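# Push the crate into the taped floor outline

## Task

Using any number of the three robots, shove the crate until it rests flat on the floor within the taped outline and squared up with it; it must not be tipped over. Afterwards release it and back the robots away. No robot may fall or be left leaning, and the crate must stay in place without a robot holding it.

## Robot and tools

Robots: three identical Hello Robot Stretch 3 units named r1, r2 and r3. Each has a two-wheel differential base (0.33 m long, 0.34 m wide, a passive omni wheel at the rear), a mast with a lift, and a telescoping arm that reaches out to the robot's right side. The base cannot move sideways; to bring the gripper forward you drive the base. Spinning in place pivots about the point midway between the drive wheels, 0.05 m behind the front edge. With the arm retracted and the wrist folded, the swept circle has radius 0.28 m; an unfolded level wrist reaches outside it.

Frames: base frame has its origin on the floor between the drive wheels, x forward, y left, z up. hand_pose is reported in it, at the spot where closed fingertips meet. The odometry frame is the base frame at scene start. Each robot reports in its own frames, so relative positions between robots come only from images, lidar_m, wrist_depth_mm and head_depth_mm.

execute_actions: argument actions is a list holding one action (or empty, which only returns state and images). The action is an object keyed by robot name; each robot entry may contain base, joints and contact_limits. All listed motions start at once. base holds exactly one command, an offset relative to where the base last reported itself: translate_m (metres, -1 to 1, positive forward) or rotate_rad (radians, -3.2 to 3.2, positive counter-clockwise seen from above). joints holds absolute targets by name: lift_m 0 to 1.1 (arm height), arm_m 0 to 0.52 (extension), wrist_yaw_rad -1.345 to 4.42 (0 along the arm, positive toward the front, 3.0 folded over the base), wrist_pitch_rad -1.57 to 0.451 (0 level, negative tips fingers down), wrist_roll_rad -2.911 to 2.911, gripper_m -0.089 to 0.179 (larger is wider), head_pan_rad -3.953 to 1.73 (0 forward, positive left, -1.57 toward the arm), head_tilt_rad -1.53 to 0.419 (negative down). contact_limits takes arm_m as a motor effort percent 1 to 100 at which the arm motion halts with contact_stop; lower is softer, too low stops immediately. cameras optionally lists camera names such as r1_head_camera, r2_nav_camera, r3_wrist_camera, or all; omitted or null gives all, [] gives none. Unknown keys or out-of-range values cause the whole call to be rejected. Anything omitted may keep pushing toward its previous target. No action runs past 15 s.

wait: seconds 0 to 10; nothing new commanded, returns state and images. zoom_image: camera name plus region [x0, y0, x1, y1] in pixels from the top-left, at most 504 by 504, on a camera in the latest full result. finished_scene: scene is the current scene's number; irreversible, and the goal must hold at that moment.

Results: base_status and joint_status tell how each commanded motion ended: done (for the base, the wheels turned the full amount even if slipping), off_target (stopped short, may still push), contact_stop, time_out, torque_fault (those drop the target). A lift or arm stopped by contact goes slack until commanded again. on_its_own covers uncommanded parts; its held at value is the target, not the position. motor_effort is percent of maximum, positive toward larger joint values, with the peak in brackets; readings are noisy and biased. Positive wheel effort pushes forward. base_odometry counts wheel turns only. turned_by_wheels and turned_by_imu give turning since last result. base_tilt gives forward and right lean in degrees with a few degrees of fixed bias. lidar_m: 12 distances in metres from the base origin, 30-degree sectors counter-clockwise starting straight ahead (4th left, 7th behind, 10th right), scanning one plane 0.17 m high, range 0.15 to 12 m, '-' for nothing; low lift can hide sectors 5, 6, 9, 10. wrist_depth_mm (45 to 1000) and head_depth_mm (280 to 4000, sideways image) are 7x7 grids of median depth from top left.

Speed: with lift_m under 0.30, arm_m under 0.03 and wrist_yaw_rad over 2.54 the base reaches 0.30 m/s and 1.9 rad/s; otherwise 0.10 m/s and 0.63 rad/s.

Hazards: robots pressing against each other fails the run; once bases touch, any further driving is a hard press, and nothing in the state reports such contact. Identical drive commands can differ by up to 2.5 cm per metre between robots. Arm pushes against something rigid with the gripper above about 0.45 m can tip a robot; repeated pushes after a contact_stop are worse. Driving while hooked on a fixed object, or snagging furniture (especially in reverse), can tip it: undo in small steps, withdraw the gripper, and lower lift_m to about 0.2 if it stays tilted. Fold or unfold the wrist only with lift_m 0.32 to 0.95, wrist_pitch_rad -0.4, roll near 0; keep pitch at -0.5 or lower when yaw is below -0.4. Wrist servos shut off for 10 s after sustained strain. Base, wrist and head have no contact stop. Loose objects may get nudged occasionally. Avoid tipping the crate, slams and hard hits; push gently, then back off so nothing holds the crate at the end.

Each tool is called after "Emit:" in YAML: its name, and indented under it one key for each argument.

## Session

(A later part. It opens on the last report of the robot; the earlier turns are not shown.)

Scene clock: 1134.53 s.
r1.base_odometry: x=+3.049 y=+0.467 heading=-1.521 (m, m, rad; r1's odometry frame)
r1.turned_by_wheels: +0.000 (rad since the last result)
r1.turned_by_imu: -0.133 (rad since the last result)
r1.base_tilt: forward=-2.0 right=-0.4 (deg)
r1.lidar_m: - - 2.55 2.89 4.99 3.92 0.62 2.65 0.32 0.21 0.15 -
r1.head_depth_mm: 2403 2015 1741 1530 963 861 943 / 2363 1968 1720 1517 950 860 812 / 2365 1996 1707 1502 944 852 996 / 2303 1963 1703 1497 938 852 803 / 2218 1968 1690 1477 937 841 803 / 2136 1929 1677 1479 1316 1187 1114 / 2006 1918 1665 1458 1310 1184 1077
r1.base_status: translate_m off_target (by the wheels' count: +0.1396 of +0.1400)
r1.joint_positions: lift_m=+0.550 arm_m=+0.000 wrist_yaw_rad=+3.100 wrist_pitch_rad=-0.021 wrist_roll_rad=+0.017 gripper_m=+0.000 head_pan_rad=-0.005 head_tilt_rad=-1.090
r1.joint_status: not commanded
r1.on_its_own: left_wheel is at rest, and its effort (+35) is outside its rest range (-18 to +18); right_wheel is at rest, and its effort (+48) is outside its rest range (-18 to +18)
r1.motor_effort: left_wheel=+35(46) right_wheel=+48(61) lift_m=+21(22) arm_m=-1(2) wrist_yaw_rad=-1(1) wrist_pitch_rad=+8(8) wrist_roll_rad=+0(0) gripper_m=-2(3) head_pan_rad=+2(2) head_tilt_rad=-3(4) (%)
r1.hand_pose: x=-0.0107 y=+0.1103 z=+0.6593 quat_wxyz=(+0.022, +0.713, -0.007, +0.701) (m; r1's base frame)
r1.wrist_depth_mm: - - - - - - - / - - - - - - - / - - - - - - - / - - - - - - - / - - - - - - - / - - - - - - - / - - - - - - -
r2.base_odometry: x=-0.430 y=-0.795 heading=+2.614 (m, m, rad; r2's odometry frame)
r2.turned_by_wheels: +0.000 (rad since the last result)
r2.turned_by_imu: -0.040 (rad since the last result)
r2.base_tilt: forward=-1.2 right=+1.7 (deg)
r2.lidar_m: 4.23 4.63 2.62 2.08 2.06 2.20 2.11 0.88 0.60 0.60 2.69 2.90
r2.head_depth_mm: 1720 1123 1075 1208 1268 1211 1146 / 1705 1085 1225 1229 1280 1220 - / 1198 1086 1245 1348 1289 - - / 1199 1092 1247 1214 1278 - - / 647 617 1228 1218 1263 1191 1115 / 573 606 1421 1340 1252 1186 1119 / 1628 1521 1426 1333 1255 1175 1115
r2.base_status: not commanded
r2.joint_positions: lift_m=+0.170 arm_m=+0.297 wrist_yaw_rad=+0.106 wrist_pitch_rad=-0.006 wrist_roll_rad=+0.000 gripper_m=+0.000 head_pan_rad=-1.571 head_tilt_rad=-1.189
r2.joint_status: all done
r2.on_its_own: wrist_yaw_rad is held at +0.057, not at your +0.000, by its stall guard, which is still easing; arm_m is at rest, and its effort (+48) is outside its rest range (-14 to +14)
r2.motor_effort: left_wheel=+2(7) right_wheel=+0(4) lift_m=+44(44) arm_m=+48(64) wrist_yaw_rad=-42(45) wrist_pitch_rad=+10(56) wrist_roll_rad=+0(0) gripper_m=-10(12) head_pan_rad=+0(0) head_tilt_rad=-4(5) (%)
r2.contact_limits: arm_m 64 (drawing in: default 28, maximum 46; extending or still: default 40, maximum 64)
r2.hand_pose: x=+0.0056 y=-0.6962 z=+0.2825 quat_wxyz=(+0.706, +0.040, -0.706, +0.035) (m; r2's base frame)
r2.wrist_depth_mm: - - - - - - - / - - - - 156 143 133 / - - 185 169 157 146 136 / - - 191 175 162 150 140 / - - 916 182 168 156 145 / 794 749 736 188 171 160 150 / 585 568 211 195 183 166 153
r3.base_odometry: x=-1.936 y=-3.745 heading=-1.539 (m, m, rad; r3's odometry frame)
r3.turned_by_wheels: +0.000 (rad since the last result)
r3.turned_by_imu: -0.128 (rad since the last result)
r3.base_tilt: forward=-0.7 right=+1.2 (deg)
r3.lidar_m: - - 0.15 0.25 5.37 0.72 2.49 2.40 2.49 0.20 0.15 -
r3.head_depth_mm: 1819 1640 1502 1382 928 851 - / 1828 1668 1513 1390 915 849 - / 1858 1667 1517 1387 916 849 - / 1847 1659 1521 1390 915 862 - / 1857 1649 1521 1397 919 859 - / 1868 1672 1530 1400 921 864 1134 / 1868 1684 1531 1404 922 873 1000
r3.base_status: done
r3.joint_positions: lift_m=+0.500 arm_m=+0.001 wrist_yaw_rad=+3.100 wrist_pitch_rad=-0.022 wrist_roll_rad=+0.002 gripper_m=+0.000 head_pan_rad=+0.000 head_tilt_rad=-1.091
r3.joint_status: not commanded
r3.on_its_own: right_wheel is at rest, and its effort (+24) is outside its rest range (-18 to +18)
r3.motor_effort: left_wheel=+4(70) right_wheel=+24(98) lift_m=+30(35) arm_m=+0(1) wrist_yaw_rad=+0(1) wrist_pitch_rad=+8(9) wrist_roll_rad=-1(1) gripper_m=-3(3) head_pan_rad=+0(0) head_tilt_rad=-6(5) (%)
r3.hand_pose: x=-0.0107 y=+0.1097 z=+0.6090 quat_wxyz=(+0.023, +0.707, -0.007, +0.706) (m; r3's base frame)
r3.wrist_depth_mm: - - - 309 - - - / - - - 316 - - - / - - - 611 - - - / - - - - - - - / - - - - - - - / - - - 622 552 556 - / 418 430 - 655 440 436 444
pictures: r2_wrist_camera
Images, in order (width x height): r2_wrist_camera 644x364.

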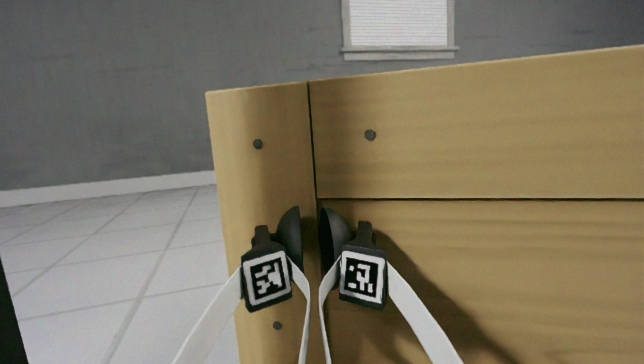

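Emit:
execute_actions:
  actions:
    - {"r2":{"joints":{"arm_m":0.26,"wrist_yaw_rad":-0.01}}}
  cameras: []

Emit:
execute_actions:
  actions:
    - {"r2":{"base":{"translate_m":0.04},"joints":{"arm_m":0.285}}}
  cameras: []

Emit:
execute_actions:
  actions:
    - {"r1":{"base":{"translate_m":0.14}},"r3":{"base":{"translate_m":0.1}},"r2":{"joints":{"arm_m":0.41},"contact_limits":{"arm_m":100}}}
  cameras: ["r2_wrist_camera","r2_nav_camera"]

Scene clock: 1138.77 s.
r1.base_odometry: x=+3.049 y=+0.467 heading=-1.521 (m, m, rad; r1's odometry frame)
r1.turned_by_wheels: +0.000 (rad since the last result)
r1.turned_by_imu: +0.001 (rad since the last result)
r1.base_tilt: forward=-2.0 right=-0.4 (deg)
r1.lidar_m: - - 2.55 2.89 4.97 3.90 0.62 2.65 0.32 0.21 0.15 -
r1.head_depth_mm: 2407 2024 1745 1516 957 861 947 / 2405 2014 1718 1511 954 856 815 / 2382 1988 1706 1491 947 853 994 / 2288 1968 1694 1493 943 852 804 / 2189 1943 1692 1484 937 844 794 / 2125 1931 1678 1477 1325 1189 1104 / 2029 1930 1656 1462 1313 1184 1078
r1.base_status: not commanded
r1.joint_positions: lift_m=+0.550 arm_m=+0.000 wrist_yaw_rad=+3.100 wrist_pitch_rad=-0.021 wrist_roll_rad=+0.017 gripper_m=+0.000 head_pan_rad=-0.005 head_tilt_rad=-1.090
r1.joint_status: not commanded
r1.on_its_own: left_wheel is at rest, and its effort (+35) is outside its rest range (-18 to +18); right_wheel is at rest, and its effort (+48) is outside its rest range (-18 to +18)
r1.motor_effort: left_wheel=+35(35) right_wheel=+48(48) lift_m=+21(21) arm_m=-2(1) wrist_yaw_rad=+0(0) wrist_pitch_rad=+8(8) wrist_roll_rad=+0(0) gripper_m=-2(2) head_pan_rad=+2(2) head_tilt_rad=-6(3) (%)
r1.hand_pose: x=-0.0107 y=+0.1103 z=+0.6593 quat_wxyz=(+0.022, +0.713, -0.007, +0.701) (m; r1's base frame)
r1.wrist_depth_mm: - - - - - - - / - - - - - - - / - - - - - - - / - - - - - - - / - - - - - - - / - - - - - - - / - - - - - - -
r2.base_odometry: x=-0.430 y=-0.795 heading=+2.614 (m, m, rad; r2's odometry frame)
r2.turned_by_wheels: +0.000 (rad since the last result)
r2.turned_by_imu: -0.024 (rad since the last result)
r2.base_tilt: forward=-1.1 right=+1.7 (deg)
r2.lidar_m: 4.18 4.63 2.66 2.08 2.07 2.18 2.15 0.89 0.60 0.60 0.60 2.86
r2.head_depth_mm: 1714 1117 1116 1207 1271 1213 1145 / 1704 1093 1201 1222 1280 1214 - / 1701 1086 1241 1358 1285 - - / 1196 1088 1236 1222 1279 - - / 1673 618 1234 1215 1266 1189 1109 / 592 603 1415 1327 1262 1180 1119 / 596 1495 1421 1331 1250 1180 1112
r2.base_status: not commanded
r2.joint_positions: lift_m=+0.170 arm_m=+0.260 wrist_yaw_rad=-0.008 wrist_pitch_rad=-0.002 wrist_roll_rad=+0.000 gripper_m=+0.000 head_pan_rad=-1.571 head_tilt_rad=-1.189
r2.joint_status: all done
r2.motor_effort: left_wheel=+1(25) right_wheel=+0(25) lift_m=+44(44) arm_m=-4(35) wrist_yaw_rad=-2(65) wrist_pitch_rad=+8(8) wrist_roll_rad=+0(0) gripper_m=-3(10) head_pan_rad=+0(1) head_tilt_rad=-5(5) (%)
r2.hand_pose: x=-0.0235 y=-0.6615 z=+0.2837 quat_wxyz=(+0.707, -0.002, -0.707, -0.004) (m; r2's base frame)
r2.wrist_depth_mm: - - - - - - - / - - - - - 180 172 / - - 204 196 188 182 175 / - - 210 202 194 187 181 / - - 218 208 200 194 186 / 798 715 225 216 205 199 192 / 588 567 232 224 215 204 197
r3.base_odometry: x=-1.936 y=-3.745 heading=-1.539 (m, m, rad; r3's odometry frame)
r3.turned_by_wheels: +0.000 (rad since the last result)
r3.turned_by_imu: +0.000 (rad since the last result)
r3.base_tilt: forward=-0.7 right=+1.3 (deg)
r3.lidar_m: - - 0.15 0.25 5.37 0.71 2.50 2.40 2.49 0.20 0.15 -
r3.head_depth_mm: 1830 1629 1509 1384 929 854 - / 1835 1658 1498 1396 913 845 - / 1834 1663 1512 1384 914 851 - / 1845 1675 1522 1395 916 860 - / 1852 1669 1511 1397 919 862 - / 1851 1687 1526 1400 919 866 1129 / 1861 1688 1539 1414 922 876 993
r3.base_status: not commanded
r3.joint_positions: lift_m=+0.500 arm_m=+0.001 wrist_yaw_rad=+3.100 wrist_pitch_rad=-0.022 wrist_roll_rad=+0.002 gripper_m=+0.000 head_pan_rad=+0.000 head_tilt_rad=-1.091
r3.joint_status: not commanded
r3.on_its_own: right_wheel is at rest, and its effort (+24) is outside its rest range (-18 to +18)
r3.motor_effort: left_wheel=+4(4) right_wheel=+24(24) lift_m=+30(30) arm_m=+0(0) wrist_yaw_rad=+0(0) wrist_pitch_rad=+8(8) wrist_roll_rad=-1(1) gripper_m=-3(3) head_pan_rad=-1(0) head_tilt_rad=-6(6) (%)
r3.hand_pose: x=-0.0107 y=+0.1097 z=+0.6090 quat_wxyz=(+0.023, +0.707, -0.007, +0.706) (m; r3's base frame)
r3.wrist_depth_mm: - - - 308 - - - / - - - 319 - - - / - - - 613 - - - / - - - - - - - / - - - - - - - / - - - - 552 558 - / 406 429 - 649 438 437 446
pictures: none
No camera images: the call's "cameras" was empty. Leave "cameras" out to get every camera's image.

Scene clock: 1140.50 s.
r1.base_odometry: x=+3.049 y=+0.467 heading=-1.521 (m, m, rad; r1's odometry frame)
r1.turned_by_wheels: +0.000 (rad since the last result)
r1.turned_by_imu: +0.000 (rad since the last result)
r1.base_tilt: forward=-2.0 right=-0.5 (deg)
r1.lidar_m: - - 2.55 2.89 4.97 3.93 0.62 2.65 0.32 0.21 0.15 -
r1.head_depth_mm: 2449 2022 1738 1523 958 861 943 / 2404 2009 1714 1508 954 856 813 / 2369 1984 1710 1504 947 856 992 / 2300 1961 1701 1493 939 851 802 / 2220 1943 1678 1484 936 845 798 / 2130 1937 1664 1477 1317 1195 1106 / 2005 1928 1659 1465 1303 1187 1077
r1.base_status: not commanded
r1.joint_positions: lift_m=+0.550 arm_m=+0.000 wrist_yaw_rad=+3.100 wrist_pitch_rad=-0.021 wrist_roll_rad=+0.017 gripper_m=+0.000 head_pan_rad=-0.005 head_tilt_rad=-1.090
r1.joint_status: not commanded
r1.on_its_own: left_wheel is at rest, and its effort (+35) is outside its rest range (-18 to +18); right_wheel is at rest, and its effort (+48) is outside its rest range (-18 to +18)
r1.motor_effort: left_wheel=+35(36) right_wheel=+48(48) lift_m=+21(22) arm_m=-1(2) wrist_yaw_rad=-1(0) wrist_pitch_rad=+8(8) wrist_roll_rad=+0(0) gripper_m=-3(3) head_pan_rad=+2(2) head_tilt_rad=-3(4) (%)
r1.hand_pose: x=-0.0107 y=+0.1103 z=+0.6593 quat_wxyz=(+0.022, +0.713, -0.007, +0.701) (m; r1's base frame)
r1.wrist_depth_mm: - - - - - - - / - - - - - - - / - - - - - - - / - - - - - - - / - - - - - - - / - - - - - - - / - - - - - - -
r2.base_odometry: x=-0.464 y=-0.775 heading=+2.613 (m, m, rad; r2's odometry frame)
r2.turned_by_wheels: +0.000 (rad since the last result)
r2.turned_by_imu: -0.001 (rad since the last result)
r2.base_tilt: forward=-1.1 right=+2.0 (deg)
r2.lidar_m: 4.10 4.61 2.70 2.09 2.08 2.20 2.18 0.90 0.62 0.59 2.68 2.84
r2.head_depth_mm: 1725 1115 1110 1203 1282 1215 1143 / 1705 1081 1244 1327 1277 1218 - / 1186 1080 1237 1327 1288 - - / 1193 650 1242 1219 1281 - - / 629 610 1224 1213 1266 1184 1112 / 566 610 1429 1335 1260 1186 1115 / 1664 1522 1422 1327 1252 1178 1114
r2.base_status: done
r2.joint_positions: lift_m=+0.170 arm_m=+0.284 wrist_yaw_rad=-0.032 wrist_pitch_rad=-0.002 wrist_roll_rad=+0.000 gripper_m=+0.000 head_pan_rad=-1.571 head_tilt_rad=-1.189
r2.joint_status: all done
r2.on_its_own: arm_m is at rest, and its effort (+17) is outside its rest range (-14 to +14); wrist_yaw_rad is at rest, and its effort (+19) is outside its rest range (-12 to +12)
r2.motor_effort: left_wheel=-8(9) right_wheel=+7(7) lift_m=+44(44) arm_m=+17(20) wrist_yaw_rad=+19(19) wrist_pitch_rad=+8(9) wrist_roll_rad=+0(0) gripper_m=-4(3) head_pan_rad=+1(0) head_tilt_rad=-5(5) (%)
r2.hand_pose: x=-0.0296 y=-0.6848 z=+0.2836 quat_wxyz=(+0.707, -0.010, -0.707, -0.012) (m; r2's base frame)
r2.wrist_depth_mm: - - - - - - - / - - - - 169 162 157 / - - 182 176 171 166 161 / - - 187 182 176 171 165 / - - 194 - 182 177 172 / 792 769 201 - 186 182 177 / 584 565 206 200 195 187 182
r3.base_odometry: x=-1.936 y=-3.745 heading=-1.539 (m, m, rad; r3's odometry frame)
r3.turned_by_wheels: +0.000 (rad since the last result)
r3.turned_by_imu: +0.000 (rad since the last result)
r3.base_tilt: forward=-0.7 right=+1.3 (deg)
r3.lidar_m: - - 0.15 0.24 5.33 0.74 2.49 2.40 2.49 0.20 0.15 -
r3.head_depth_mm: 1817 1641 1503 1378 931 854 - / 1835 1662 1511 1390 912 847 - / 1828 1670 1509 1395 916 850 - / 1838 1689 1517 1393 917 863 - / 1854 1651 1530 1397 921 859 - / 1858 1668 1526 1409 919 865 1130 / 1867 1688 1533 1407 920 873 993
r3.base_status: not commanded
r3.joint_positions: lift_m=+0.500 arm_m=+0.001 wrist_yaw_rad=+3.100 wrist_pitch_rad=-0.022 wrist_roll_rad=+0.002 gripper_m=+0.000 head_pan_rad=+0.000 head_tilt_rad=-1.091
r3.joint_status: not commanded
r3.on_its_own: right_wheel is at rest, and its effort (+24) is outside its rest range (-18 to +18)
r3.motor_effort: left_wheel=+4(4) right_wheel=+24(24) lift_m=+30(30) arm_m=+0(0) wrist_yaw_rad=+0(0) wrist_pitch_rad=+8(8) wrist_roll_rad=-1(1) gripper_m=-3(3) head_pan_rad=+0(0) head_tilt_rad=-5(5) (%)
r3.hand_pose: x=-0.0107 y=+0.1097 z=+0.6090 quat_wxyz=(+0.023, +0.707, -0.007, +0.706) (m; r3's base frame)
r3.wrist_depth_mm: - - - 309 - - - / - - - 319 - - - / - - - 612 - - - / - - - - - - - / - - - - - - - / - - - 648 553 560 - / 824 839 - 657 443 436 441
pictures: none
No camera images: the call's "cameras" was empty. Leave "cameras" out to get every camera's image.

Scene clock: 1143.67 s.
r1.base_odometry: x=+3.056 y=+0.327 heading=-1.520 (m, m, rad; r1's odometry frame)
r1.turned_by_wheels: +0.000 (rad since the last result)
r1.turned_by_imu: -0.152 (rad since the last result)
r1.base_tilt: forward=-2.1 right=-0.5 (deg)
r1.lidar_m: - - 2.35 2.46 4.68 4.92 0.59 0.59 0.31 0.21 0.15 -
r1.head_depth_mm: 2414 2037 1732 1514 958 863 942 / 2410 2010 1721 1519 955 862 813 / 2399 1999 1709 1505 946 856 994 / 2341 1969 1694 1496 942 846 801 / 2293 1961 1682 1489 935 849 798 / 2169 1931 1681 1481 1302 1169 1090 / 2066 1915 1656 1461 1304 1179 1079
r1.base_status: translate_m off_target (by the wheels' count: +0.1396 of +0.1400)
r1.joint_positions: lift_m=+0.550 arm_m=+0.000 wrist_yaw_rad=+3.100 wrist_pitch_rad=-0.021 wrist_roll_rad=+0.017 gripper_m=+0.000 head_pan_rad=-0.005 head_tilt_rad=-1.090
r1.joint_status: not commanded
r1.on_its_own: left_wheel is at rest, and its effort (+38) is outside its rest range (-18 to +18); right_wheel is at rest, and its effort (+43) is outside its rest range (-18 to +18)
r1.motor_effort: left_wheel=+38(47) right_wheel=+43(71) lift_m=+21(21) arm_m=-2(1) wrist_yaw_rad=+0(1) wrist_pitch_rad=+8(8) wrist_roll_rad=+0(0) gripper_m=-2(3) head_pan_rad=+2(2) head_tilt_rad=-5(6) (%)
r1.hand_pose: x=-0.0106 y=+0.1103 z=+0.6593 quat_wxyz=(+0.022, +0.713, -0.007, +0.701) (m; r1's base frame)
r1.wrist_depth_mm: - - - - - - - / - - - - - - - / - - - - - - - / - - - - - - - / - - - - - - - / - - - - - - - / - - - - - - -
r2.base_odometry: x=-0.464 y=-0.775 heading=+2.614 (m, m, rad; r2's odometry frame)
r2.turned_by_wheels: +0.000 (rad since the last result)
r2.turned_by_imu: -0.016 (rad since the last result)
r2.base_tilt: forward=-2.1 right=+0.2 (deg)
r2.lidar_m: 4.07 4.60 2.72 2.11 2.08 2.18 2.23 0.92 0.66 0.71 2.68 2.85
r2.head_depth_mm: 1763 1136 1256 1234 1298 1206 1134 / 727 1157 1283 1262 1291 1218 - / 720 1169 1314 1375 1299 - - / 733 1178 1304 1332 1289 - - / 681 1159 1275 1340 1282 1196 1111 / 666 1585 1462 1359 1271 1188 1116 / 1727 1581 1464 1355 1267 1187 1119
r2.base_status: not commanded
r2.joint_positions: lift_m=+0.170 arm_m=+0.406 wrist_yaw_rad=+0.001 wrist_pitch_rad=-0.092 wrist_roll_rad=+0.000 gripper_m=+0.000 head_pan_rad=-1.571 head_tilt_rad=-1.189
r2.joint_status: all done
r2.on_its_own: arm_m is at rest, and its effort (+56) is outside its rest range (-14 to +14); wrist_pitch_rad is at rest, and its effort (+43) is outside its rest range (-20 to +32)
r2.motor_effort: left_wheel=-3(9) right_wheel=+0(7) lift_m=+44(44) arm_m=+56(67) wrist_yaw_rad=-10(26) wrist_pitch_rad=+43(72) wrist_roll_rad=+0(0) gripper_m=-7(11) head_pan_rad=+1(0) head_tilt_rad=-5(4) (%)
r2.contact_limits: arm_m 64 (drawing in: default 28, maximum 46; extending or still: default 40, maximum 64)
r2.hand_pose: x=-0.0212 y=-0.8039 z=+0.2607 quat_wxyz=(+0.706, +0.033, -0.706, -0.032) (m; r2's base frame)
r2.wrist_depth_mm: - - - - - - - / - - - - 153 140 130 / - - 182 167 155 143 134 / - - 192 175 161 149 139 / - - 202 185 168 157 145 / 739 724 218 194 173 163 151 / 566 541 221 205 187 170 157
r3.base_odometry: x=-1.932 y=-3.845 heading=-1.539 (m, m, rad; r3's odometry frame)
r3.turned_by_wheels: +0.000 (rad since the last result)
r3.turned_by_imu: -0.151 (rad since the last result)
r3.base_tilt: forward=-0.7 right=+1.2 (deg)
r3.lidar_m: - - 0.15 0.25 5.34 0.58 0.85 2.44 2.46 0.19 0.15 -
r3.head_depth_mm: 1827 1638 1500 1382 1251 870 - / 1829 1659 1510 1382 909 846 - / 1838 1663 1513 1389 914 850 - / 1859 1659 1530 1395 915 859 - / 1863 1668 1516 1397 918 860 - / 1862 1665 1525 1406 922 867 1123 / 1866 1682 1542 1408 926 874 996
r3.base_status: done
r3.joint_positions: lift_m=+0.500 arm_m=+0.001 wrist_yaw_rad=+3.100 wrist_pitch_rad=-0.022 wrist_roll_rad=+0.002 gripper_m=+0.000 head_pan_rad=+0.000 head_tilt_rad=-1.092
r3.joint_status: not commanded
r3.on_its_own: right_wheel is at rest, and its effort (+22) is outside its rest range (-18 to +18)
r3.motor_effort: left_wheel=+3(79) right_wheel=+22(94) lift_m=+30(32) arm_m=+0(1) wrist_yaw_rad=+0(2) wrist_pitch_rad=+8(8) wrist_roll_rad=-1(1) gripper_m=-3(3) head_pan_rad=+0(1) head_tilt_rad=-6(7) (%)
r3.hand_pose: x=-0.0107 y=+0.1097 z=+0.6090 quat_wxyz=(+0.023, +0.707, -0.007, +0.706) (m; r3's base frame)
r3.wrist_depth_mm: - - - 298 - - - / - - - 307 280 - - / - - - 607 - - - / - - - - - - - / - - - - - - - / - - - 603 552 560 - / 383 406 - 637 443 436 443
pictures: r2_nav_camera (sideways: a quarter turn counterclockwise sets it upright), r2_wrist_camera
Images, in order (width x height): r2_nav_camera 672x504, r2_wrist_camera 644x364.

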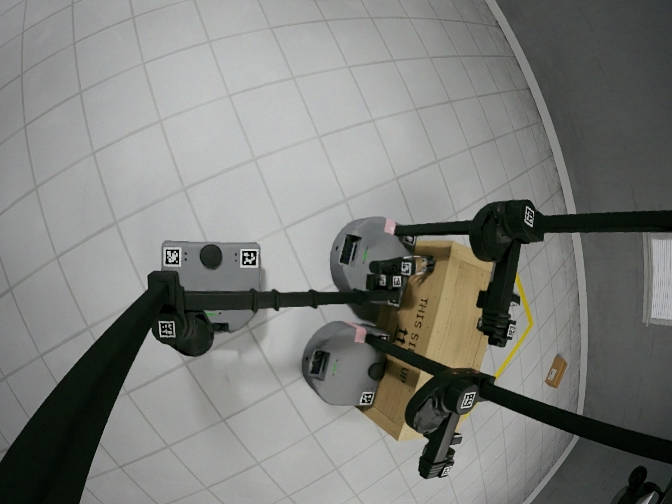

